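# Flip the bar-code-down top carton and restack it

## Task

Find the carton resting on top of a stack with its bar code facing the table, flip it over, and set it back on top of a stack so the bar code faces up, it points the same direction as the cartons underneath, and it sits aligned with them. Then release it; it must stay in place on its own, not because the robot is still holding it. Finish by opening the gripper and moving the arm away.

## Robot and tools

Robot: two 6-joint arms with parallel grippers, named left_arm and right_arm. The names do not refer to image sides. In the shared scene frame the origin lies on the table top between the arms, +x points out over the table, +z points up, and left_arm sits on the +y side. Arm root links: left_arm at (-0.028, +0.268, 0) m, quat_wxyz (+0.995, 0, 0, +0.101); right_arm at (-0.023, -0.227, 0) m, quat_wxyz (+0.998, 0, 0, +0.069). The gripper fingers extend along the gripper's +z axis and close along its y axis. The reported end-effector point sits between the finger pads, roughly 1 cm back from the fingertips.

Tool execute_actions, argument actions: a list holding zero items or exactly one. An empty list is a look: no command is sent, and the current state comes back. A move item is {"rows": [...], "steps": n}, where n is 1 to 15 control steps (default 15) and each step lasts 1/30 s. You can give 1 to 15 rows. Row k is used on step k, and if there are fewer rows than steps the last row keeps being used. A wait item is {"steps": n} with n up to 300 and no rows. It sends nothing new and returns once n steps have passed since the previous result; the time you spend replying counts toward those steps. The optional argument pictures (boolean) switches the camera images in the result on or off. By default they are included. A refused call moves nothing.

Each row is one flat list of 14 numbers covering both arms, even when only one arm should move. The first 7 are for left_arm and the next 7 for right_arm. Within each arm the order is: waist, shoulder, elbow, wrist pitch, wrist yaw, wrist roll, gripper opening. The six joint values are absolute target angles in radians, on the same scale as the Joint positions line. They are not offsets. Stated ranges are: waist -2.618 to 3.054, shoulder 0.000 to 3.142, elbow 0.000 to 3.142, wrist pitch -1.571 to 1.571, wrist yaw -1.571 to 1.571, wrist roll -2.094 to 2.094.

Each joint's true end may differ from its stated one by up to 0.036 rad in either direction. The call is rejected if a target goes more than 0.036 rad beyond a stated end and is also farther out than that joint's last reported angle. A target past the true end is clipped to that end, and the result then reports "joint sent to its limit". That report can refer to an earlier action that is still running. If the report is absent, it does not prove the joint has more room.

The opening is an absolute value from -1 (closed) to +1 (fully open, a pad gap of 0.094 m). Apart from values near the two ends, the fingers move to the point where grip_measured reads the number you sent.

Motion: joint speed is limited. On every step each joint's target is kept within a fixed distance of its measured angle, per arm: waist 0.202, shoulder 0.258, elbow 0.238, wrist pitch 0.573, wrist yaw and wrist roll 0.522 rad. All of an arm's targets are also scaled back if they would move its gripper more than 70 mm away from where it currently is. Far targets therefore take several actions. While you think or wait, the arms keep heading toward the last row you sent. They stop pursuing it once everything has nearly stopped moving, or as soon as any step is HELD. After that, only a new action moves them farther, though fingers that are already opening or closing keep going.

Result lines. The state line has the form left_arm: ... | right_arm: ... and gives each gripper's end_effector_position (m) and end_effector_quat_wxyz in the scene frame. These positions can be off, especially at long reach. Joint positions and Joint velocities give one block per arm: the six joints (rad, rad/s), then the pad gap (m, m/s). grip_measured is the measured opening on the command scale, and each gripper may be off by about 1 mm of opening. "joint command not followed" means the clearance check altered or blocked joint targets on some steps; the rest of the row still ran. HELD marks steps on which your row, or part of it, was not sent. The joint torques are total drive outputs, listed in joint order without the gripper. They carry offsets, scaling and noise, and friction can hide a load or fake one. MOTOR HOT appears from 75 °C. At 90 °C that arm is halted for 10 s. At 100 °C the arm goes limp and drops whatever it holds. Both halts are reported as OVER-TEMPERATURE FAULT. Holding loads heats the motors, so avoid long holds.

Gripping: to hold something, keep commanding an opening below grip_measured. About 0.03 below gives a firm hold; a smaller margin gives a lighter one. In this task each pad pushes only about 13 to 25 N at most, so a carton can slip if it is held badly. Pads may press hard for a moment at first contact. Now and then an outside tug may pull on the held carton or shove loose items.

Cameras: cam_head_left and cam_head_right (504x504, pinhole with radial distortion) and cam_left_wrist and cam_right_wrist (504x504, fisheye). Images arrive in that order. Each wrist camera is mounted on its gripper. zoom_image takes camera (one of those four names) and region [x0, y0, x1, y1] in image pixels, with (0, 0) at the top-left and a region of at most 504 by 504. It returns an enlarged view of that camera's latest image. read_manual, with optional section "licences", returns licence text only and does not move anything. finished_scene(scene) ends the given scene for good and reports whether the goal was met. Call it only once the carton is released and stable and the arm has moved clear.

Avoid: knocking or setting anything off the table, which fails the task; letting the two arms collide or press hard on each other, which can end the scene; and drops, slips, slamming the carton down, hard impacts or heavy pushing. Move smoothly and keep holds short.

Each tool is called after "Emit:" by a JSON object that holds its "api" and its "payload", one argument or row to a line.

## Session

Emit:
{"api": "execute_actions", "payload": {
  "actions": []
}}

Scene clock: 0.00 s of 4500.00 s.
left_arm: end_effector_position=(+0.0099, +0.5250, +0.1694) grip_measured=+1.000 end_effector_quat_wxyz=(-0.453, +0.880, -0.002, +0.142) | right_arm: end_effector_position=(+0.3331, -0.1146, +0.1708) grip_measured=+1.000 end_effector_quat_wxyz=(+0.106, +0.150, +0.982, +0.046)
Joint positions: left_arm=[ 1.42   0.636  0.524 -0.501  0.297 -1.67   0.094] | right_arm=[ 0.169  1.75   1.646 -1.236  0.012  0.609  0.094]
Joint velocities: left_arm=[ 0.002  0.012  0.002  0.007 -0.022 -0.022  0.   ] | right_arm=[ 0.002 -0.017  0.007  0.037  0.066  0.007  0.   ]
Joint torques (N m, as the arm reports them, + toward a larger angle): no reading
Motor temperatures (°C, as the motors report them): left_arm=[25 26 26 24 22 24] | right_arm=[23 23 25 23 25 25]

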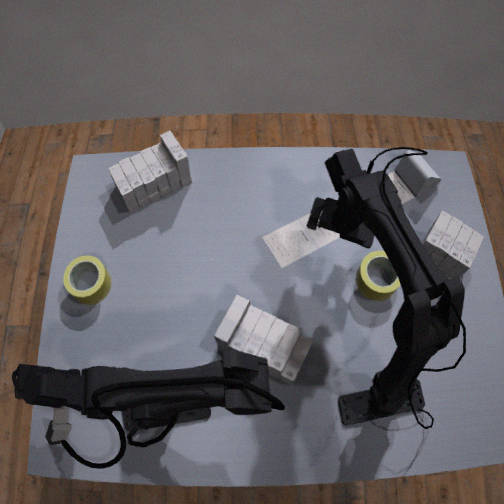

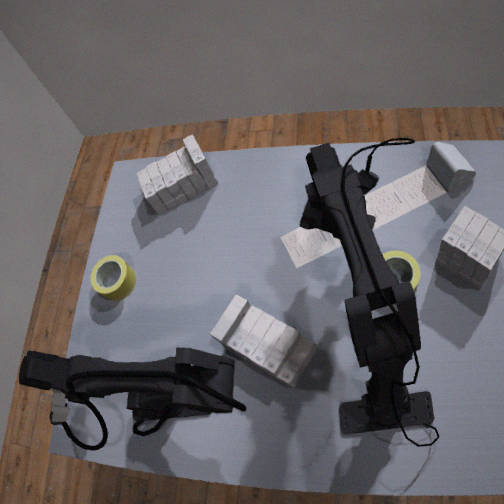

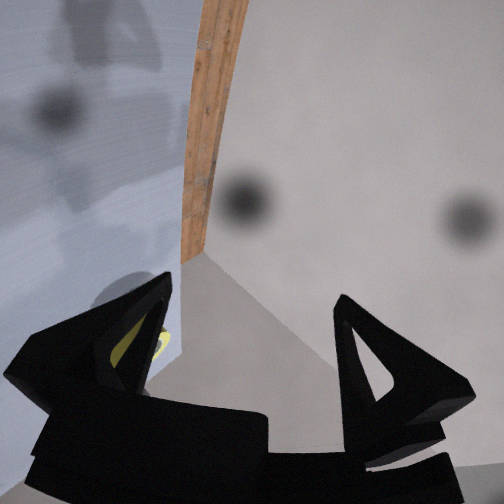

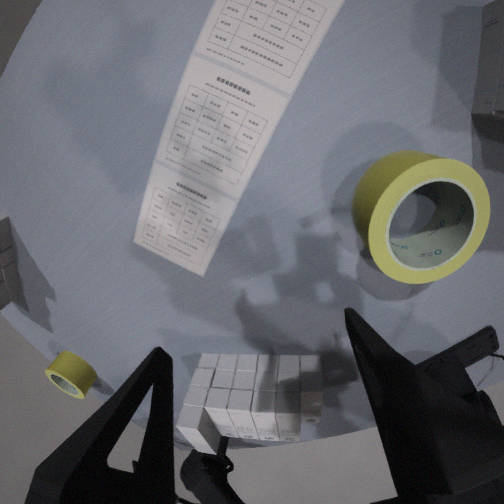

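Emit:
{"api": "zoom_image", "payload": {
  "camera": "cam_head_right",
  "region": [180, 270, 340, 400]
}}

Emit:
{"api": "zoom_image", "payload": {
  "camera": "cam_head_left",
  "region": [90, 120, 210, 220]
}}

Emit:
{"api": "zoom_image", "payload": {
  "camera": "cam_head_right",
  "region": [404, 190, 504, 300]
}}

Region (180, 270, 340, 400) of cam_head_right's 504x504 image, scaled by 3.150, with more detail than that image has; it fills the top 410 rows of this view, and the rest is white.

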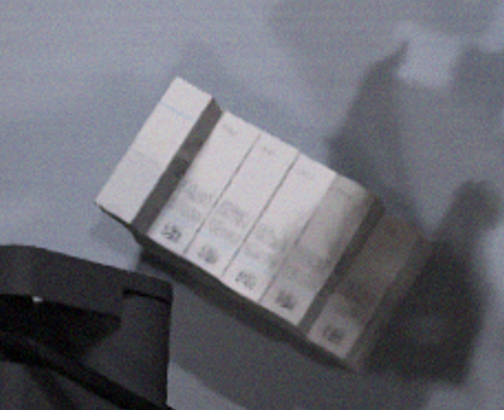

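Region (90, 120, 210, 220) of cam_head_left's 504x504 image, scaled by 4.200, with more detail than that image has.

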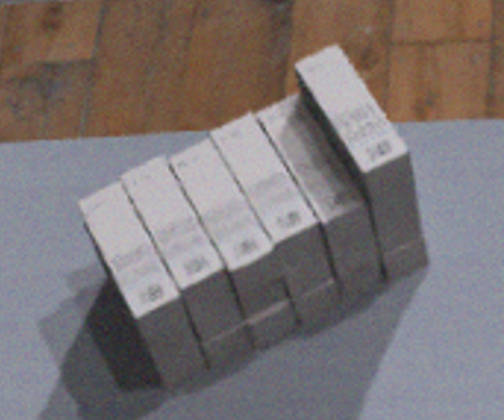

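Region (404, 190, 504, 300) of cam_head_right's 504x504 image, scaled by 4.582, with more detail than that image has; it fills the left 458 columns of this view, and the rest is white.

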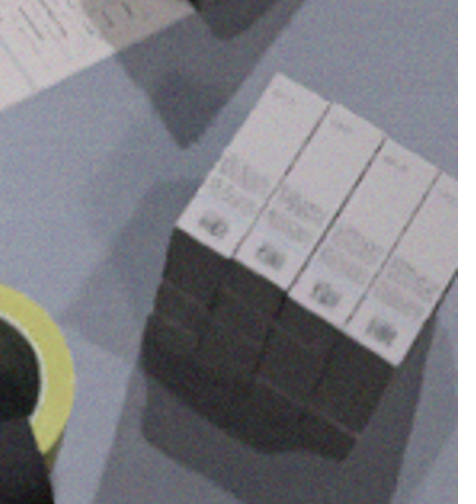

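Emit:
{"api": "execute_actions", "payload": {
  "actions": [
    {"rows": [[1.42,1.595,1.838,-1.5,0,0,1, 0.169,1.75,1.646,-1.236,0.012,0.609,1]], "steps": 15}
  ],
  "pictures": false
}}

Emit:
{"api": "execute_actions", "payload": {
  "actions": [
    {"rows": [[-0.88,1.595,1.838,-1.5,0,0,1, 0.169,1.75,1.646,-1.236,0.012,0.609,1]], "steps": 15}
  ],
  "pictures": false
}}

Emit:
{"api": "execute_actions", "payload": {
  "actions": [
    {"steps": 45}
  ]
}}

Scene clock: 8.70 s of 4500.00 s.
left_arm: end_effector_position=(-0.0413, +0.5972, +0.2081) grip_measured=+1.000 end_effector_quat_wxyz=(-0.082, +0.805, -0.586, -0.051) | right_arm: end_effector_position=(+0.3330, -0.1143, +0.1708) grip_measured=+1.000 end_effector_quat_wxyz=(+0.106, +0.150, +0.982, +0.047)
Joint positions: left_arm=[ 1.419  1.647  1.689 -1.421  0.024 -0.264  0.094] | right_arm=[ 0.169  1.75   1.646 -1.236  0.01   0.609  0.094]
Joint velocities: left_arm=[ 0.007 -0.11   2.029 -0.271 -0.139  1.634  0.   ] | right_arm=[-0.012 -0.012 -0.007 -0.139 -0.066  0.007  0.   ]
Joint torques (N m, as the arm reports them, + toward a larger angle): left_arm=[  0.24 -10.4    8.04   0.3   -0.15   0.03] | right_arm=[ 0.09 -8.04  7.48  0.54  0.05 -0.01]
Motor temperatures (°C, as the motors report them): left_arm=[25 26 28 26 22 24] | right_arm=[23 26 26 23 25 25]
Steps of this call (steps 1 to 90: nothing new was sent; then 5.20 s passed at rest; steps 91 to 105: all 15 steps of this action). Readings (joint positions):
91: left_arm=[1.419 0.678 0.571 -0.597 0.256 -1.586] | right_arm=[0.169 1.750 1.646 -1.236 0.012 0.609]
92: left_arm=[1.419 0.765 0.649 -0.721 0.205 -1.489] | right_arm=[0.169 1.750 1.646 -1.236 0.011 0.609]
94: left_arm=[1.419 0.960 0.819 -0.939 0.134 -1.292] | right_arm=[0.169 1.750 1.646 -1.236 0.011 0.609]
98: left_arm=[1.419 1.341 1.164 -1.279 0.061 -0.897] | right_arm=[0.169 1.750 1.646 -1.236 0.011 0.609]
105: the state above

Scene clock: 9.20 s of 4500.00 s.
left_arm: end_effector_position=(+0.2520, +0.4570, +0.2629) grip_measured=+1.000 end_effector_quat_wxyz=(+0.164, -0.296, +0.940, +0.049) | right_arm: end_effector_position=(+0.3330, -0.1143, +0.1708) grip_measured=+1.000 end_effector_quat_wxyz=(+0.106, +0.150, +0.982, +0.047)
Joint positions: left_arm=[ 0.388  1.605  1.835 -1.456 -0.001 -0.019  0.094] | right_arm=[ 0.169  1.75   1.646 -1.236  0.01   0.609  0.094]
Joint velocities: left_arm=[-2.127  0.022 -0.007 -0.11   0.007  0.125  0.   ] | right_arm=[-0.002 -0.012  0.007 -0.022 -0.037 -0.007  0.   ]
Joint torques (N m, as the arm reports them, + toward a larger angle): left_arm=[ 0.22 -6.96  6.32  0.52 -0.04  0.11] | right_arm=[ 0.05 -8.02  7.5   0.54  0.04 -0.02]
Motor temperatures (°C, as the motors report them): left_arm=[25 27 28 26 22 24] | right_arm=[23 26 26 23 25 25]
Steps of this call (steps 1 to 15: all 15 steps of this action). Readings (joint positions):
1: left_arm=[1.400 1.639 1.746 -1.422 0.011 -0.220] | right_arm=[0.169 1.750 1.646 -1.236 0.010 0.609]
2: left_arm=[1.357 1.624 1.786 -1.422 -0.001 -0.182] | right_arm=[0.169 1.750 1.646 -1.236 0.010 0.609]
4: left_arm=[1.222 1.596 1.827 -1.425 -0.005 -0.120] | right_arm=[0.169 1.750 1.646 -1.236 0.010 0.609]
8: left_arm=[0.917 1.590 1.835 -1.444 -0.002 -0.055] | right_arm=[0.169 1.750 1.646 -1.236 0.010 0.609]
15: the state above

Scene clock: 10.70 s of 4500.00 s.
left_arm: end_effector_position=(+0.2278, +0.0579, +0.2606) grip_measured=+1.000 end_effector_quat_wxyz=(+0.146, +0.330, +0.931, -0.058) | right_arm: end_effector_position=(+0.3330, -0.1143, +0.1708) grip_measured=+1.000 end_effector_quat_wxyz=(+0.106, +0.150, +0.982, +0.047)
Joint positions: left_arm=[-0.888  1.605  1.835 -1.485  0.01  -0.005  0.094] | right_arm=[ 0.169  1.75   1.646 -1.236  0.01   0.609  0.094]
Joint velocities: left_arm=[ 0.002 -0.002 -0.007  0.051 -0.022  0.022  0.   ] | right_arm=[ 0.007 -0.027  0.022  0.037  0.066 -0.022  0.   ]
Joint torques (N m, as the arm reports them, + toward a larger angle): left_arm=[ 0.79 -6.91  6.31  0.74 -0.18  0.07] | right_arm=[ 0.08 -8.04  7.49  0.54  0.03  0.  ]
Motor temperatures (°C, as the motors report them): left_arm=[25 27 28 26 22 24] | right_arm=[23 26 26 23 25 25]
Steps of this call (steps 1 to 45: the robot went on to your last target). Readings (joint positions):
1: left_arm=[0.311 1.605 1.835 -1.457 -0.000 -0.017] | right_arm=[0.169 1.750 1.646 -1.236 0.010 0.609]
2: left_arm=[0.236 1.605 1.835 -1.458 -0.000 -0.015] | right_arm=[0.169 1.750 1.646 -1.236 0.010 0.609]
4: left_arm=[0.084 1.605 1.835 -1.459 -0.000 -0.014] | right_arm=[0.169 1.750 1.646 -1.236 0.010 0.609]
8: left_arm=[-0.220 1.605 1.835 -1.459 0.000 -0.011] | right_arm=[0.169 1.750 1.646 -1.236 0.010 0.609]
45: the state above
All arms were judged still, so your last target was given up. Only a new action makes them travel on or press farther. Fingers that are still opening or closing keep moving.

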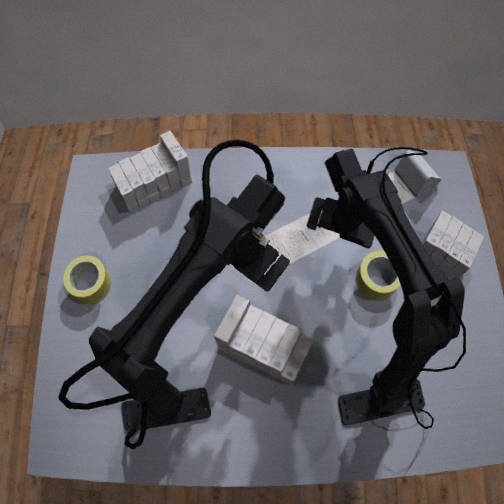

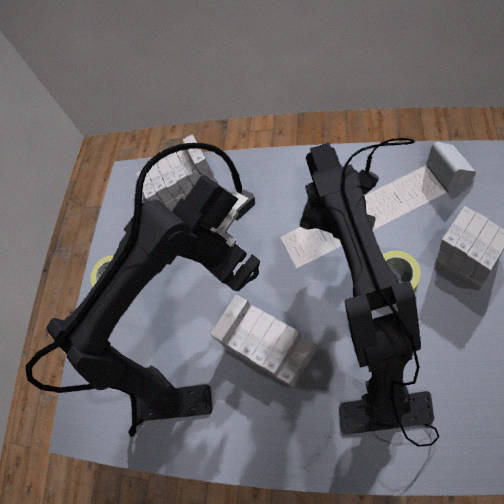

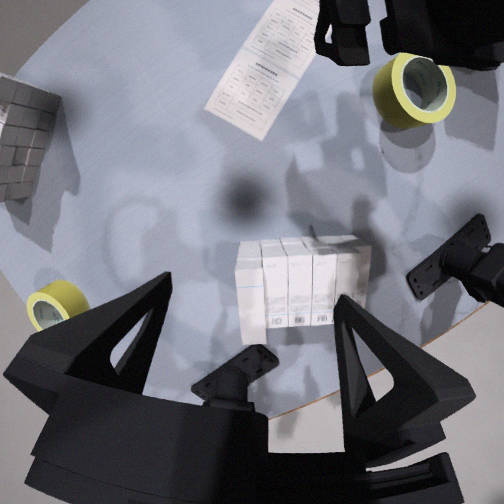

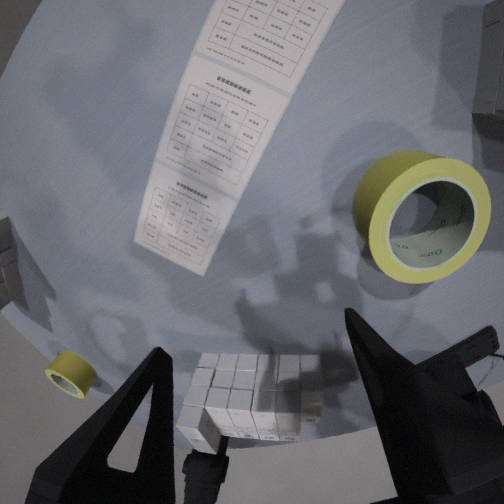

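Emit:
{"api": "execute_actions", "payload": {
  "actions": [
    {"rows": [[-0.88,1.46,1.369,-1.48,0,0,1, 0.169,1.75,1.646,-1.236,0.012,0.609,1]], "steps": 15}
  ],
  "pictures": false
}}

Emit:
{"api": "execute_actions", "payload": {
  "actions": [
    {"steps": 15}
  ]
}}

Scene clock: 12.30 s of 4500.00 s.
left_arm: end_effector_position=(+0.1561, +0.1167, +0.1672) grip_measured=+1.000 end_effector_quat_wxyz=(-0.012, +0.333, +0.943, -0.001) | right_arm: end_effector_position=(+0.3330, -0.1143, +0.1708) grip_measured=+1.000 end_effector_quat_wxyz=(+0.106, +0.150, +0.982, +0.047)
Joint positions: left_arm=[-0.888  1.472  1.368 -1.488  0.01  -0.005  0.094] | right_arm=[ 0.169  1.75   1.646 -1.236  0.01   0.609  0.094]
Joint velocities: left_arm=[-0.012  0.022  0.002 -0.066  0.051 -0.022  0.   ] | right_arm=[-0.007  0.022  0.017 -0.037 -0.007 -0.022  0.   ]
Joint torques (N m, as the arm reports them, + toward a larger angle): left_arm=[ 0.77 -5.69  6.38  0.31 -0.13  0.04] | right_arm=[ 0.07 -8.02  7.51  0.54  0.03 -0.01]
Motor temperatures (°C, as the motors report them): left_arm=[25 27 28 26 22 24] | right_arm=[23 26 26 24 25 25]
Steps of this call (steps 1 to 33: nothing new was sent; steps 34 to 48: all 15 steps of this action). Readings (joint positions):
34: left_arm=[-0.888 1.579 1.788 -1.454 0.010 -0.005] | right_arm=[0.169 1.750 1.646 -1.236 0.010 0.609]
35: left_arm=[-0.888 1.538 1.710 -1.436 0.010 -0.005] | right_arm=[0.169 1.750 1.646 -1.236 0.010 0.609]
37: left_arm=[-0.888 1.469 1.551 -1.448 0.010 -0.005] | right_arm=[0.169 1.750 1.646 -1.236 0.010 0.609]
41: left_arm=[-0.888 1.465 1.377 -1.488 0.010 -0.005] | right_arm=[0.169 1.750 1.646 -1.236 0.010 0.609]
48: the state above

Scene clock: 12.80 s of 4500.00 s.
left_arm: end_effector_position=(+0.1561, +0.1167, +0.1672) grip_measured=+1.000 end_effector_quat_wxyz=(-0.012, +0.333, +0.943, -0.001) | right_arm: end_effector_position=(+0.3330, -0.1143, +0.1708) grip_measured=+1.000 end_effector_quat_wxyz=(+0.106, +0.150, +0.982, +0.047)
Joint positions: left_arm=[-0.888  1.472  1.368 -1.488  0.01  -0.005  0.094] | right_arm=[ 0.169  1.75   1.646 -1.236  0.01   0.609  0.094]
Joint velocities: left_arm=[-0.012  0.002 -0.002  0.037 -0.081 -0.037  0.   ] | right_arm=[ 0.012 -0.022  0.007  0.037 -0.007 -0.066  0.   ]
Joint torques (N m, as the arm reports them, + toward a larger angle): left_arm=[ 0.77 -5.84  6.28  0.34 -0.13  0.05] | right_arm=[ 0.03 -8.06  7.52  0.54  0.03  0.  ]
Motor temperatures (°C, as the motors report them): left_arm=[25 27 28 26 22 24] | right_arm=[23 26 26 24 25 25]
Steps of this call (steps 1 to 15: the robot went on to your last target). Readings (joint positions):
1: left_arm=[-0.888 1.472 1.368 -1.488 0.010 -0.005] | right_arm=[0.169 1.750 1.646 -1.236 0.010 0.609]
2: left_arm=[-0.888 1.472 1.368 -1.488 0.010 -0.005] | right_arm=[0.169 1.750 1.646 -1.236 0.010 0.609]
4: left_arm=[-0.888 1.472 1.368 -1.488 0.010 -0.005] | right_arm=[0.169 1.750 1.646 -1.236 0.010 0.609]
8: left_arm=[-0.888 1.472 1.368 -1.488 0.010 -0.005] | right_arm=[0.169 1.750 1.646 -1.236 0.010 0.609]
15: the state above
All arms were judged still, so your last target was given up. Only a new action makes them travel on or press farther. Fingers that are still opening or closing keep moving.

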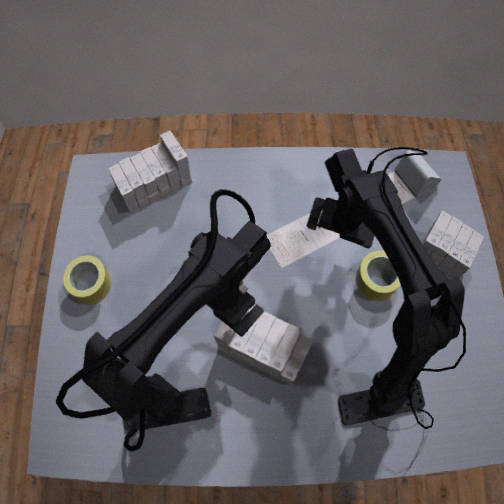

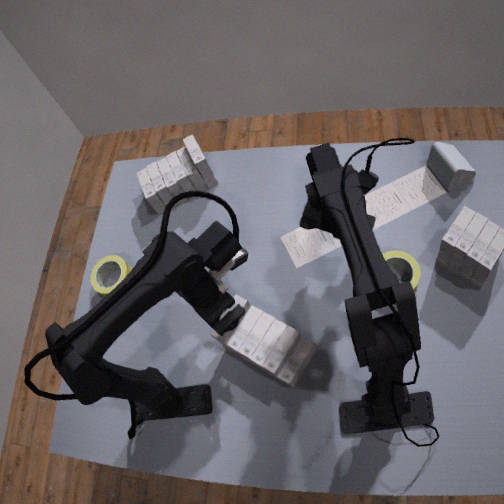

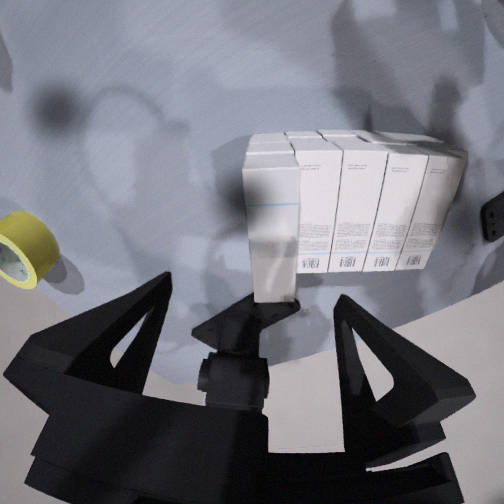

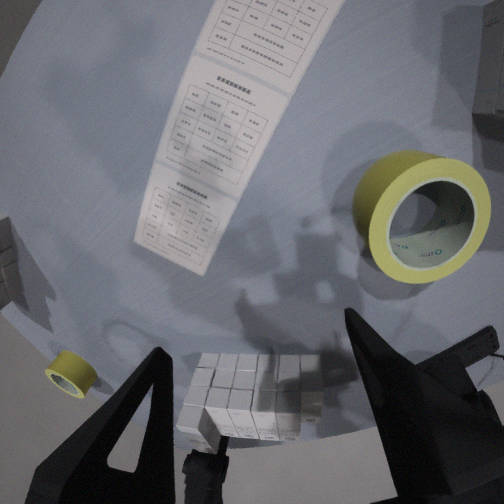

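Emit:
{"api": "execute_actions", "payload": {
  "actions": [
    {"rows": [[-0.92,1.44,1.181,-1.30,0,-0.12,1, 0.169,1.75,1.646,-1.236,0.012,0.609,1]], "steps": 15}
  ],
  "pictures": false
}}

Emit:
{"api": "execute_actions", "payload": {
  "actions": [
    {"steps": 10}
  ]
}}

Scene clock: 14.97 s of 4500.00 s.
left_arm: end_effector_position=(+0.1514, +0.1140, +0.1262) grip_measured=+1.000 end_effector_quat_wxyz=(-0.008, +0.296, +0.955, -0.001) | right_arm: end_effector_position=(+0.3330, -0.1143, +0.1708) grip_measured=+1.000 end_effector_quat_wxyz=(+0.106, +0.150, +0.982, +0.047)
Joint positions: left_arm=[-0.911  1.448  1.184 -1.32   0.008 -0.106  0.094] | right_arm=[ 0.169  1.75   1.646 -1.236  0.01   0.609  0.094]
Joint velocities: left_arm=[ 0.002  0.002 -0.002  0.051 -0.022 -0.051  0.   ] | right_arm=[ 0.002 -0.002 -0.007 -0.022 -0.051 -0.022  0.   ]
Joint torques (N m, as the arm reports them, + toward a larger angle): left_arm=[-0.63 -5.19  6.02  0.37 -0.12 -0.07] | right_arm=[ 0.06 -8.06  7.47  0.54  0.04 -0.01]
Motor temperatures (°C, as the motors report them): left_arm=[25 27 28 25 22 24] | right_arm=[23 27 26 24 25 25]
Steps of this call (steps 1 to 50: nothing new was sent; steps 51 to 65: all 15 steps of this action). Readings (joint positions):
51: left_arm=[-0.891 1.462 1.339 -1.453 0.008 -0.022] | right_arm=[0.169 1.750 1.646 -1.236 0.010 0.609]
52: left_arm=[-0.897 1.448 1.291 -1.414 0.008 -0.040] | right_arm=[0.169 1.750 1.646 -1.236 0.010 0.609]
54: left_arm=[-0.908 1.444 1.219 -1.384 0.008 -0.065] | right_arm=[0.169 1.750 1.646 -1.236 0.010 0.609]
58: left_arm=[-0.911 1.448 1.184 -1.352 0.008 -0.092] | right_arm=[0.169 1.750 1.646 -1.236 0.010 0.609]
65: the state above

Scene clock: 15.30 s of 4500.00 s.
left_arm: end_effector_position=(+0.1525, +0.1130, +0.1261) grip_measured=+1.000 end_effector_quat_wxyz=(-0.005, +0.294, +0.956, -0.002) | right_arm: end_effector_position=(+0.3330, -0.1143, +0.1708) grip_measured=+1.000 end_effector_quat_wxyz=(+0.106, +0.150, +0.982, +0.047)
Joint positions: left_arm=[-0.911  1.448  1.184 -1.314  0.008 -0.11   0.094] | right_arm=[ 0.169  1.75   1.646 -1.236  0.01   0.609  0.094]
Joint velocities: left_arm=[ 0.012 -0.002  0.002 -0.007 -0.022 -0.066  0.   ] | right_arm=[-0.027 -0.002 -0.007  0.037 -0.037 -0.007  0.   ]
Joint torques (N m, as the arm reports them, + toward a larger angle): left_arm=[-0.67 -5.53  6.15  0.4  -0.09 -0.08] | right_arm=[ 0.07 -8.05  7.5   0.54  0.04 -0.01]
Motor temperatures (°C, as the motors report them): left_arm=[25 27 28 25 22 24] | right_arm=[23 27 26 24 25 25]
Steps of this call (steps 1 to 10: the robot went on to your last target). Readings (joint positions):
1: left_arm=[-0.911 1.448 1.184 -1.319 0.008 -0.107] | right_arm=[0.169 1.750 1.646 -1.236 0.010 0.609]
2: left_arm=[-0.911 1.448 1.184 -1.318 0.008 -0.108] | right_arm=[0.169 1.750 1.646 -1.236 0.010 0.609]
4: left_arm=[-0.911 1.448 1.184 -1.316 0.008 -0.109] | right_arm=[0.169 1.750 1.646 -1.236 0.010 0.609]
8: left_arm=[-0.911 1.448 1.184 -1.315 0.008 -0.110] | right_arm=[0.169 1.750 1.646 -1.236 0.010 0.609]
10: the state above

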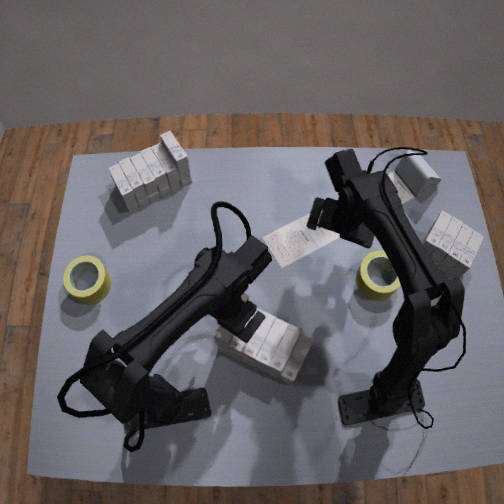

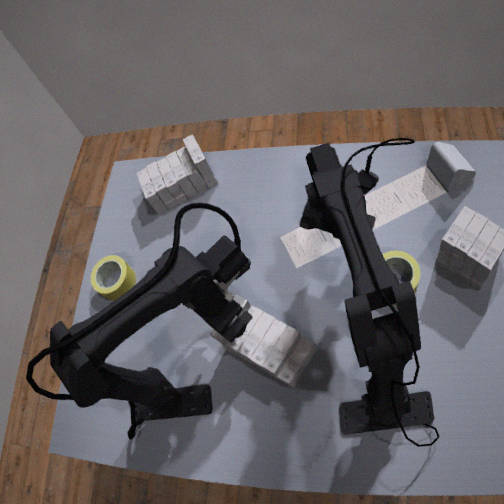

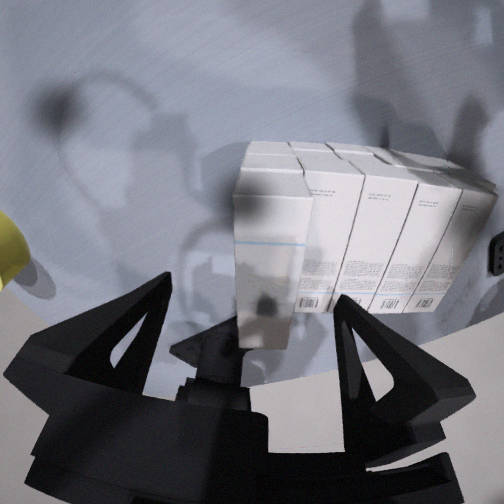

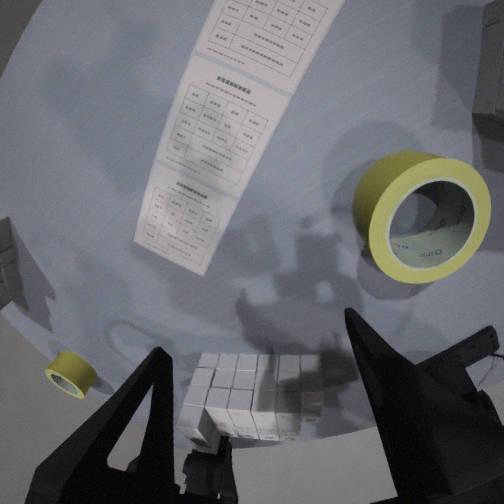

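Emit:
{"api": "execute_actions", "payload": {
  "actions": [
    {"rows": [[-0.94,1.445,1.117,-1.225,0,-0.14,1, 0.169,1.75,1.646,-1.236,0.012,0.609,1]], "steps": 15}
  ],
  "pictures": false
}}

Emit:
{"api": "execute_actions", "payload": {
  "actions": [
    {"rows": [[-0.94,1.445,1.117,-1.225,0,-0.14,-0.45, 0.169,1.75,1.646,-1.236,0.012,0.609,1]], "steps": 15}
  ]
}}

Scene clock: 17.53 s of 4500.00 s.
left_arm: end_effector_position=(+0.1527, +0.1067, +0.1132) grip_measured=+1.000 end_effector_quat_wxyz=(+0.005, +0.295, +0.956, -0.006) | right_arm: end_effector_position=(+0.3330, -0.1143, +0.1708) grip_measured=+1.000 end_effector_quat_wxyz=(+0.106, +0.150, +0.982, +0.047)
Joint positions: left_arm=[-0.931  1.446  1.131 -1.242  0.007 -0.129  0.094] | right_arm=[ 0.169  1.75   1.646 -1.236  0.01   0.609  0.094]
Joint velocities: left_arm=[-0.002  0.012  0.002  0.037 -0.022  0.066  0.   ] | right_arm=[-0.022 -0.012 -0.027  0.051  0.022 -0.051  0.   ]
Joint torques (N m, as the arm reports them, + toward a larger angle): left_arm=[-0.59 -4.93  5.24  0.4  -0.1  -0.13] | right_arm=[ 0.05 -8.05  7.49  0.55  0.03  0.  ]
Motor temperatures (°C, as the motors report them): left_arm=[25 28 28 25 22 24] | right_arm=[23 27 27 24 25 25]
Steps of this call (steps 1 to 15: the robot went on to your last target; steps 16 to 52: nothing new was sent; steps 53 to 67: all 15 steps of this action). Readings (joint positions):
53: left_arm=[-0.913 1.447 1.176 -1.302 0.007 -0.114] | right_arm=[0.169 1.750 1.646 -1.236 0.010 0.609]
54: left_arm=[-0.918 1.446 1.164 -1.287 0.007 -0.117] | right_arm=[0.169 1.750 1.646 -1.236 0.010 0.609]
56: left_arm=[-0.928 1.446 1.141 -1.268 0.007 -0.122] | right_arm=[0.169 1.750 1.646 -1.236 0.010 0.609]
60: left_arm=[-0.931 1.446 1.131 -1.254 0.007 -0.127] | right_arm=[0.169 1.750 1.646 -1.236 0.010 0.609]
67: the state above

Scene clock: 18.03 s of 4500.00 s.
left_arm: end_effector_position=(+0.1532, +0.1063, +0.1132) grip_measured=-0.325 end_effector_quat_wxyz=(+0.006, +0.294, +0.956, -0.007) | right_arm: end_effector_position=(+0.3330, -0.1143, +0.1708) grip_measured=+1.000 end_effector_quat_wxyz=(+0.106, +0.150, +0.982, +0.047)
Joint positions: left_arm=[-0.931  1.446  1.131 -1.239  0.007 -0.131  0.032] | right_arm=[ 0.169  1.75   1.646 -1.236  0.01   0.609  0.094]
Joint velocities: left_arm=[-0.007 -0.007 -0.012  0.051 -0.022 -0.037 -0.   ] | right_arm=[ 0.012 -0.022 -0.022 -0.037 -0.081 -0.007  0.   ]
Joint torques (N m, as the arm reports them, + toward a larger angle): left_arm=[-0.77 -4.86  5.14  0.44 -0.09 -0.09] | right_arm=[ 0.07 -8.04  7.51  0.54  0.04  0.  ]
Motor temperatures (°C, as the motors report them): left_arm=[25 28 28 25 22 24] | right_arm=[23 27 27 24 25 25]
Steps of this call (steps 1 to 15: all 15 steps of this action). Readings (joint positions):
1: left_arm=[-0.931 1.446 1.131 -1.241 0.007 -0.130] | right_arm=[0.169 1.750 1.646 -1.236 0.010 0.609]
2: left_arm=[-0.931 1.446 1.131 -1.240 0.007 -0.130] | right_arm=[0.169 1.750 1.646 -1.236 0.010 0.609]
4: left_arm=[-0.931 1.446 1.131 -1.240 0.007 -0.130] | right_arm=[0.169 1.750 1.646 -1.236 0.010 0.609]
8: left_arm=[-0.931 1.446 1.131 -1.239 0.007 -0.131] | right_arm=[0.169 1.750 1.646 -1.236 0.010 0.609]
15: the state above

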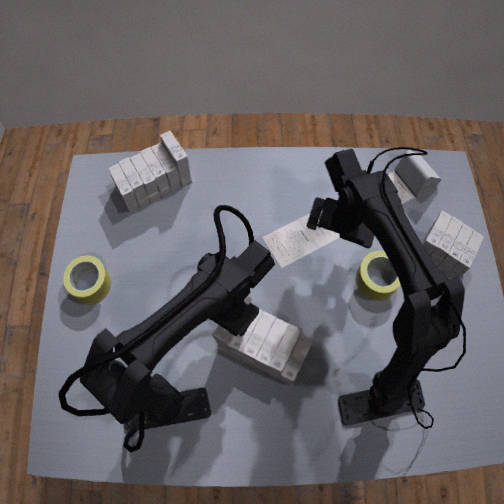

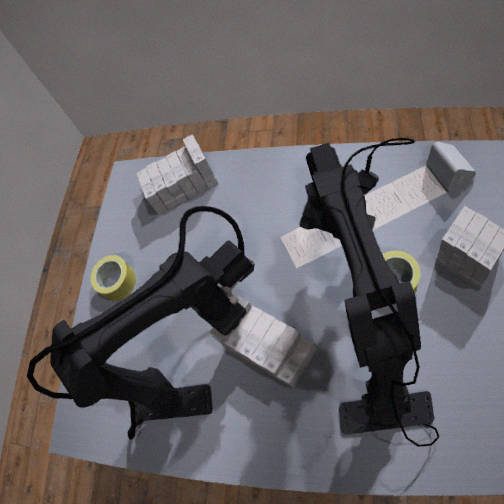

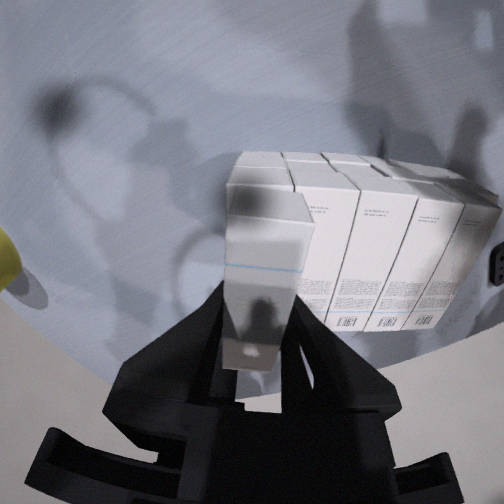

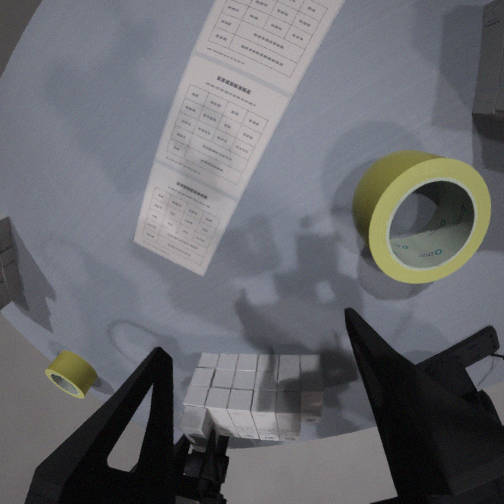

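Emit:
{"api": "execute_actions", "payload": {
  "actions": [
    {"rows": [[-0.93,1.46,1.45,-1.5,0,-0.13,-0.45, -0.3,2.0,1.5,0,-0.7,0,1]], "steps": 15}
  ],
  "pictures": false
}}

Emit:
{"api": "execute_actions", "payload": {
  "actions": [
    {"rows": [[-0.26,1.8,1.3,0.2,0.7,0,-0.45, -0.3,2.125,1.18,0.945,-1.4,0,1]], "steps": 15}
  ],
  "pictures": false
}}

Emit:
{"api": "execute_actions", "payload": {
  "actions": [
    {"rows": [[-0.26,2.065,0.9,1.165,1.392,0,-0.45, -0.3,2.125,1.18,0.945,-1.4,0,1]], "steps": 15}
  ],
  "pictures": false
}}

Emit:
{"api": "execute_actions", "payload": {
  "actions": [
    {"steps": 20}
  ]
}}

Scene clock: 26.73 s of 4500.00 s.
left_arm: end_effector_position=(+0.1630, +0.0976, +0.1912) grip_measured=-0.331 end_effector_quat_wxyz=(+0.037, +0.294, +0.955, -0.021) | right_arm: end_effector_position=(+0.5233, -0.2267, +0.1346) grip_measured=+1.000 end_effector_quat_wxyz=(+0.395, -0.002, +0.884, +0.251)
Joint positions: left_arm=[-0.931  1.456  1.447 -1.478  0.007 -0.131  0.031] | right_arm=[-0.326  2.03   1.498 -0.22  -0.603  0.076  0.094]
Joint velocities: left_arm=[-0.002 -0.002 -0.007 -0.125  0.051  0.007 -0.001] | right_arm=[-0.286 -0.1    0.012  1.663 -0.388 -0.447  0.   ]
Joint torques (N m, as the arm reports them, + toward a larger angle): left_arm=[ 0.13 -4.41  6.42  0.29 -0.08  0.05] | right_arm=[  3.31 -12.81   8.5    0.99  -0.57  -0.13]
Motor temperatures (°C, as the motors report them): left_arm=[25 28 28 25 22 24] | right_arm=[23 28 27 24 25 25]
Steps of this call (steps 1 to 15: the robot went on to your last target; steps 16 to 90: nothing new was sent; then 5.20 s passed at rest; steps 91 to 105: all 15 steps of this action). Readings (joint positions):
91: left_arm=[-0.931 1.457 1.166 -1.287 0.007 -0.131] | right_arm=[0.158 1.756 1.637 -1.206 -0.033 0.569]
92: left_arm=[-0.931 1.473 1.228 -1.348 0.007 -0.131] | right_arm=[0.137 1.767 1.626 -1.154 -0.091 0.518]
94: left_arm=[-0.931 1.480 1.356 -1.396 0.007 -0.131] | right_arm=[0.074 1.819 1.601 -1.028 -0.211 0.411]
98: left_arm=[-0.931 1.454 1.447 -1.425 0.007 -0.131] | right_arm=[-0.095 1.957 1.540 -0.711 -0.440 0.229]
105: the state above

Scene clock: 27.23 s of 4500.00 s.
left_arm: end_effector_position=(+0.3913, +0.1078, +0.1102) grip_measured=-0.331 end_effector_quat_wxyz=(+0.218, +0.124, +0.922, -0.294) | right_arm: end_effector_position=(+0.4565, -0.1253, +0.1637) grip_measured=+1.000 end_effector_quat_wxyz=(+0.557, -0.373, +0.608, +0.424)
Joint positions: left_arm=[-0.354  1.832  1.304 -0.528  0.57  -0.038  0.031] | right_arm=[-0.295  2.139  1.171  0.878 -1.357  0.012  0.094]
Joint velocities: left_arm=[ 1.053 -0.012 -0.007  2.059  0.388  0.051  0.   ] | right_arm=[-0.002 -0.046 -0.002  0.549 -0.315 -0.022  0.   ]
Joint torques (N m, as the arm reports them, + toward a larger angle): left_arm=[ -1.04 -10.55   6.68   1.21   0.61   0.19] | right_arm=[ -0.14 -11.59   7.49   1.04  -0.1   -0.09]
Motor temperatures (°C, as the motors report them): left_arm=[25 28 28 25 22 24] | right_arm=[23 28 27 24 25 25]
Steps of this call (steps 1 to 15: all 15 steps of this action). Readings (joint positions):
1: left_arm=[-0.916 1.465 1.440 -1.455 0.050 -0.121] | right_arm=[-0.335 2.030 1.459 -0.094 -0.682 0.065]
2: left_arm=[-0.889 1.484 1.430 -1.410 0.105 -0.110] | right_arm=[-0.338 2.028 1.404 0.046 -0.778 0.053]
4: left_arm=[-0.823 1.558 1.408 -1.300 0.212 -0.092] | right_arm=[-0.329 2.050 1.285 0.283 -0.970 0.038]
8: left_arm=[-0.665 1.737 1.350 -1.015 0.418 -0.060] | right_arm=[-0.299 2.145 1.177 0.631 -1.221 0.023]
15: the state above

Scene clock: 27.73 s of 4500.00 s.
left_arm: end_effector_position=(+0.3655, +0.0756, +0.1189) grip_measured=-0.333 end_effector_quat_wxyz=(+0.473, +0.395, +0.609, -0.500) | right_arm: end_effector_position=(+0.4509, -0.1232, +0.1710) grip_measured=+1.000 end_effector_quat_wxyz=(+0.568, -0.400, +0.585, +0.419)
Joint positions: left_arm=[-0.254  2.073  0.879  0.967  1.332 -0.016  0.031] | right_arm=[-0.295  2.138  1.171  0.941 -1.392  0.01   0.094]
Joint velocities: left_arm=[ 0.002 -0.168 -0.012  1.473  0.344  0.007 -0.001] | right_arm=[ 0.007 -0.022 -0.007  0.022  0.022 -0.007  0.   ]
Joint torques (N m, as the arm reports them, + toward a larger angle): left_arm=[-0.58 -9.06  6.64  1.23  0.3   0.18] | right_arm=[ -0.37 -11.67   7.44   1.17  -0.07  -0.11]
Motor temperatures (°C, as the motors report them): left_arm=[25 28 28 25 22 24] | right_arm=[23 28 27 24 25 25]
Steps of this call (steps 1 to 15: all 15 steps of this action). Readings (joint positions):
1: left_arm=[-0.317 1.847 1.283 -0.422 0.637 -0.035] | right_arm=[-0.295 2.138 1.171 0.894 -1.364 0.011]
2: left_arm=[-0.286 1.871 1.250 -0.296 0.723 -0.031] | right_arm=[-0.295 2.138 1.171 0.906 -1.370 0.011]
4: left_arm=[-0.247 1.956 1.142 -0.033 0.908 -0.026] | right_arm=[-0.295 2.138 1.171 0.919 -1.378 0.010]
8: left_arm=[-0.243 2.099 0.904 0.390 1.189 -0.023] | right_arm=[-0.295 2.138 1.171 0.933 -1.387 0.010]
15: the state above

Scene clock: 28.40 s of 4500.00 s.
left_arm: end_effector_position=(+0.3597, +0.0740, +0.1427) grip_measured=-0.333 end_effector_quat_wxyz=(+0.522, +0.454, +0.545, -0.474) | right_arm: end_effector_position=(+0.4508, -0.1231, +0.1712) grip_measured=+1.000 end_effector_quat_wxyz=(+0.568, -0.401, +0.584, +0.418)
Joint positions: left_arm=[-0.254  2.067  0.879  1.156  1.381 -0.011  0.031] | right_arm=[-0.295  2.138  1.171  0.942 -1.393  0.009  0.094]
Joint velocities: left_arm=[ 0.002  0.017 -0.002 -0.007 -0.037  0.051  0.001] | right_arm=[-0.002 -0.012 -0.007  0.007 -0.022  0.037  0.   ]
Joint torques (N m, as the arm reports them, + toward a larger angle): left_arm=[-0.54 -9.28  6.86  1.5   0.11  0.09] | right_arm=[ -0.25 -11.69   7.47   1.14  -0.1   -0.11]
Motor temperatures (°C, as the motors report them): left_arm=[25 28 28 25 22 24] | right_arm=[23 29 27 24 25 25]
Steps of this call (steps 1 to 20: the robot went on to your last target). Readings (joint positions):
1: left_arm=[-0.254 2.069 0.879 1.011 1.342 -0.015] | right_arm=[-0.295 2.138 1.171 0.941 -1.392 0.010]
2: left_arm=[-0.254 2.067 0.879 1.045 1.350 -0.014] | right_arm=[-0.295 2.138 1.171 0.941 -1.392 0.010]
4: left_arm=[-0.254 2.067 0.879 1.089 1.361 -0.013] | right_arm=[-0.295 2.138 1.171 0.942 -1.393 0.010]
8: left_arm=[-0.254 2.067 0.879 1.131 1.373 -0.012] | right_arm=[-0.295 2.138 1.171 0.942 -1.393 0.009]
20: the state above

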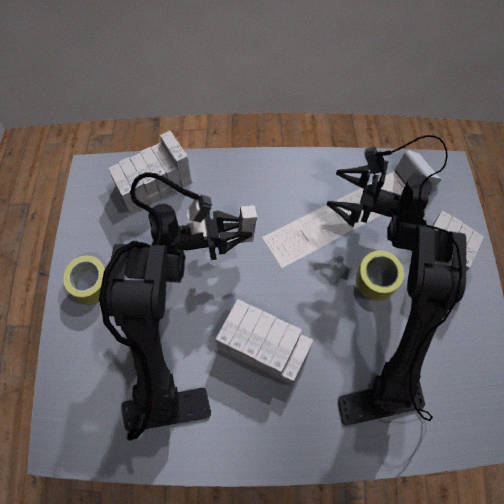

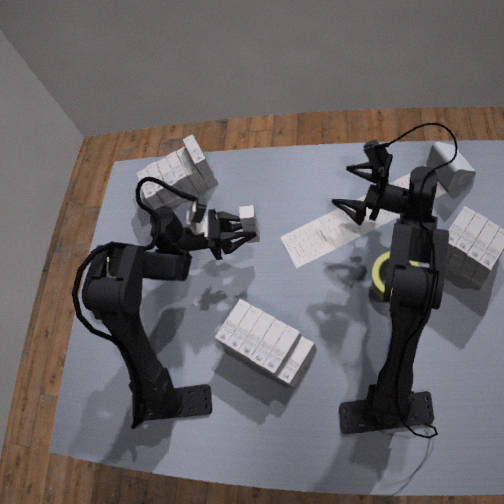

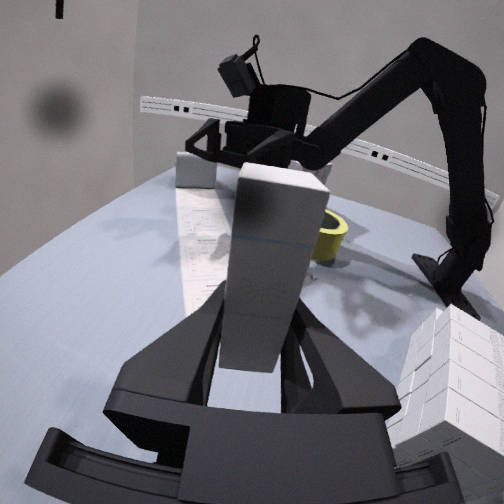

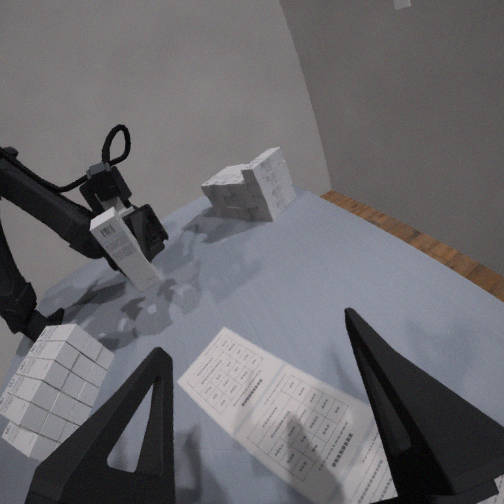

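Emit:
{"api": "execute_actions", "payload": {
  "actions": [
    {"rows": [[-0.26,2.39,0.94,1.48,1.392,0,-0.45, -0.3,2.125,1.18,0.945,-1.4,0,1]], "steps": 15}
  ],
  "pictures": false
}}

Emit:
{"api": "execute_actions", "payload": {
  "actions": [
    {"steps": 15}
  ]
}}

Scene clock: 29.60 s of 4500.00 s.
left_arm: end_effector_position=(+0.3664, +0.0734, +0.0598) grip_measured=-0.333 end_effector_quat_wxyz=(+0.529, +0.462, +0.536, -0.468) | right_arm: end_effector_position=(+0.4508, -0.1231, +0.1712) grip_measured=+1.000 end_effector_quat_wxyz=(+0.568, -0.401, +0.584, +0.418)
Joint positions: left_arm=[-0.254  2.398  0.935  1.458  1.385 -0.008  0.031] | right_arm=[-0.295  2.138  1.171  0.943 -1.393  0.009  0.094]
Joint velocities: left_arm=[-0.017 -0.022  0.007  0.154  0.007  0.007 -0.   ] | right_arm=[ 0.017 -0.017  0.007 -0.051 -0.066 -0.022  0.   ]
Joint torques (N m, as the arm reports them, + toward a larger angle): left_arm=[ -0.45 -10.83   3.97   1.39   0.1    0.09] | right_arm=[ -0.26 -11.66   7.41   1.14  -0.09  -0.11]
Motor temperatures (°C, as the motors report them): left_arm=[25 29 28 26 22 24] | right_arm=[23 29 27 24 25 25]
Steps of this call (steps 1 to 15: the robot went on to your last target; steps 16 to 21: nothing new was sent; steps 22 to 36: all 15 steps of this action). Readings (joint positions):
22: left_arm=[-0.254 2.102 0.890 1.225 1.389 -0.010] | right_arm=[-0.295 2.138 1.171 0.942 -1.393 0.009]
23: left_arm=[-0.254 2.163 0.919 1.299 1.391 -0.009] | right_arm=[-0.295 2.138 1.171 0.942 -1.393 0.009]
25: left_arm=[-0.254 2.297 0.946 1.373 1.384 -0.008] | right_arm=[-0.295 2.138 1.171 0.942 -1.393 0.009]
29: left_arm=[-0.254 2.426 0.935 1.393 1.384 -0.008] | right_arm=[-0.295 2.138 1.171 0.943 -1.393 0.009]
36: the state above

Scene clock: 30.10 s of 4500.00 s.
left_arm: end_effector_position=(+0.3664, +0.0734, +0.0614) grip_measured=-0.333 end_effector_quat_wxyz=(+0.533, +0.465, +0.532, -0.465) | right_arm: end_effector_position=(+0.4508, -0.1231, +0.1712) grip_measured=+1.000 end_effector_quat_wxyz=(+0.568, -0.401, +0.584, +0.418)
Joint positions: left_arm=[-0.254  2.397  0.935  1.472  1.385 -0.008  0.031] | right_arm=[-0.295  2.138  1.171  0.943 -1.393  0.009  0.094]
Joint velocities: left_arm=[-0.012  0.022  0.007 -0.037 -0.022 -0.007 -0.001] | right_arm=[-0.017 -0.002  0.002 -0.051  0.022 -0.037  0.   ]
Joint torques (N m, as the arm reports them, + toward a larger angle): left_arm=[ -0.54 -10.97   3.86   1.52   0.08   0.1 ] | right_arm=[ -0.26 -11.67   7.46   1.14  -0.1   -0.12]
Motor temperatures (°C, as the motors report them): left_arm=[25 29 28 26 22 24] | right_arm=[23 29 27 24 25 25]
Steps of this call (steps 1 to 15: the robot went on to your last target). Readings (joint positions):
1: left_arm=[-0.254 2.397 0.935 1.463 1.385 -0.008] | right_arm=[-0.295 2.138 1.171 0.943 -1.393 0.009]
2: left_arm=[-0.254 2.397 0.935 1.465 1.385 -0.008] | right_arm=[-0.295 2.138 1.171 0.943 -1.393 0.009]
4: left_arm=[-0.254 2.397 0.935 1.468 1.385 -0.008] | right_arm=[-0.295 2.138 1.171 0.943 -1.393 0.009]
8: left_arm=[-0.254 2.397 0.935 1.471 1.385 -0.008] | right_arm=[-0.295 2.138 1.171 0.943 -1.393 0.009]
15: the state above

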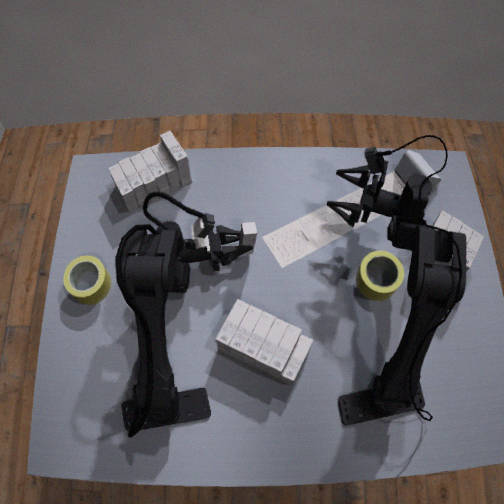

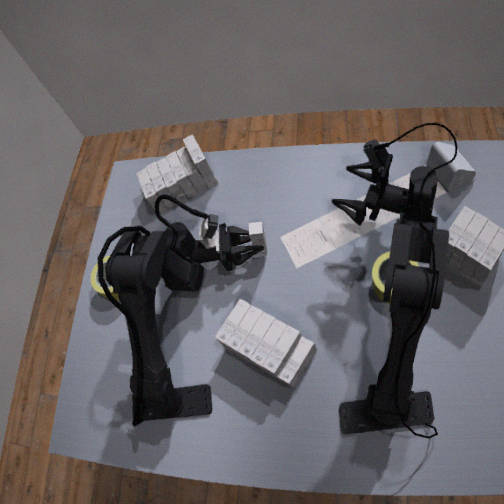

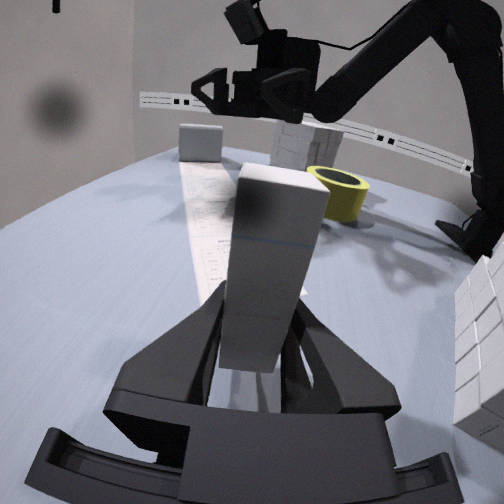

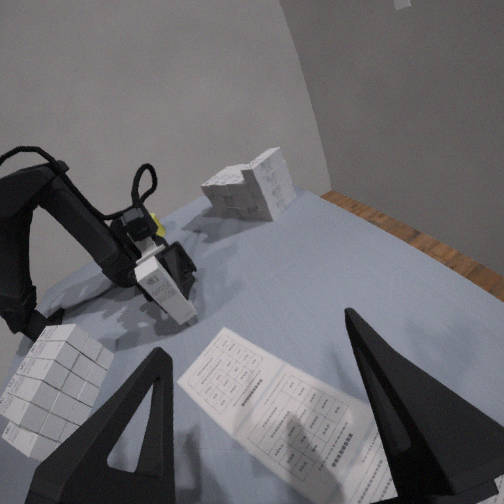

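Emit:
{"api": "execute_actions", "payload": {
  "actions": [
    {"rows": [[-0.26,2.435,0.94,1.525,1.392,0,-0.45, -0.3,2.125,1.18,0.945,-1.4,0,1]], "steps": 15}
  ]
}}

Emit:
{"api": "zoom_image", "payload": {
  "camera": "cam_right_wrist",
  "region": [80, 200, 260, 360]
}}

Scene clock: 31.90 s of 4500.00 s.
left_arm: end_effector_position=(+0.3645, +0.0735, +0.0545) grip_measured=-0.333 end_effector_quat_wxyz=(+0.537, +0.468, +0.528, -0.462) | right_arm: end_effector_position=(+0.4508, -0.1231, +0.1712) grip_measured=+1.000 end_effector_quat_wxyz=(+0.568, -0.401, +0.584, +0.418)
Joint positions: left_arm=[-0.254  2.427  0.935  1.516  1.385 -0.008  0.031] | right_arm=[-0.295  2.138  1.171  0.943 -1.393  0.009  0.094]
Joint velocities: left_arm=[ 0.002  0.002  0.002  0.022  0.007 -0.037 -0.002] | right_arm=[-0.002 -0.027 -0.022 -0.095  0.037  0.037  0.   ]
Joint torques (N m, as the arm reports them, + toward a larger angle): left_arm=[-0.36 -9.64  3.53  1.47  0.04  0.09] | right_arm=[ -0.24 -11.67   7.46   1.14  -0.09  -0.11]
Motor temperatures (°C, as the motors report them): left_arm=[25 30 28 26 22 24] | right_arm=[23 30 27 24 25 25]
Steps of this call (steps 1 to 15: the robot went on to your last target; steps 16 to 39: nothing new was sent; steps 40 to 54: all 15 steps of this action). Readings (joint positions):
40: left_arm=[-0.254 2.401 0.935 1.481 1.385 -0.008] | right_arm=[-0.295 2.138 1.171 0.943 -1.393 0.009]
41: left_arm=[-0.254 2.406 0.935 1.491 1.385 -0.008] | right_arm=[-0.295 2.138 1.171 0.943 -1.393 0.009]
43: left_arm=[-0.254 2.418 0.935 1.501 1.385 -0.008] | right_arm=[-0.295 2.138 1.171 0.943 -1.393 0.009]
47: left_arm=[-0.254 2.427 0.935 1.508 1.385 -0.008] | right_arm=[-0.295 2.138 1.171 0.943 -1.393 0.009]
54: the state above

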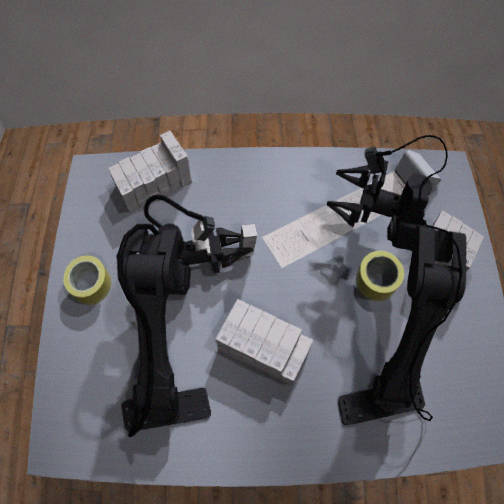

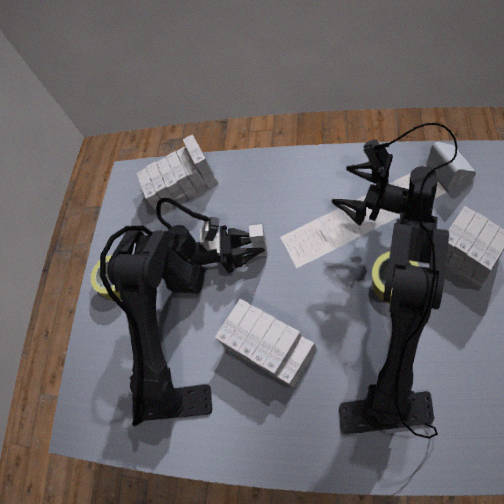

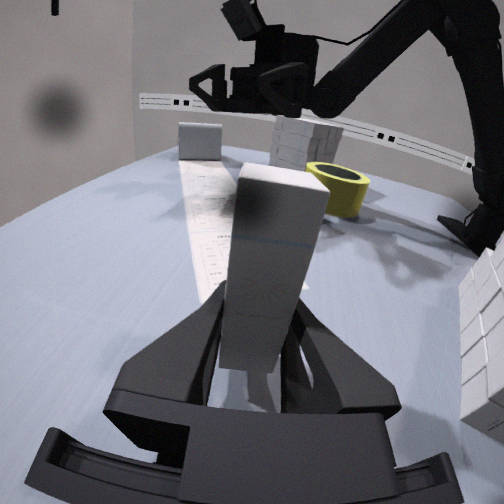

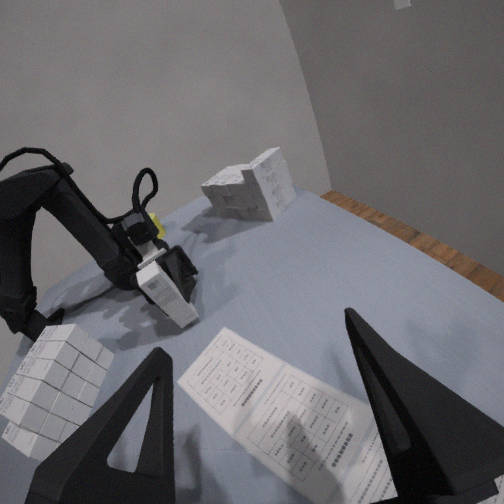

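Region (80, 200, 260, 360) of cam_right_wrist's 504x504 image, scaled by 2.800, with more detail than that image has.

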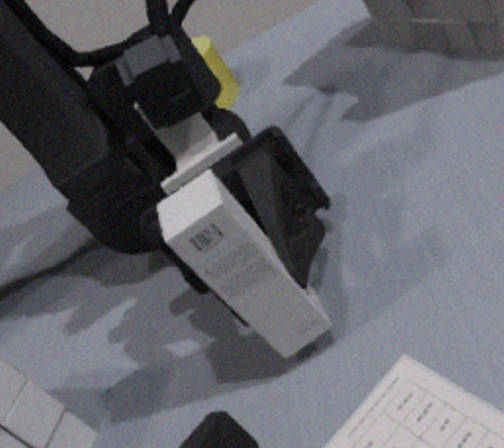

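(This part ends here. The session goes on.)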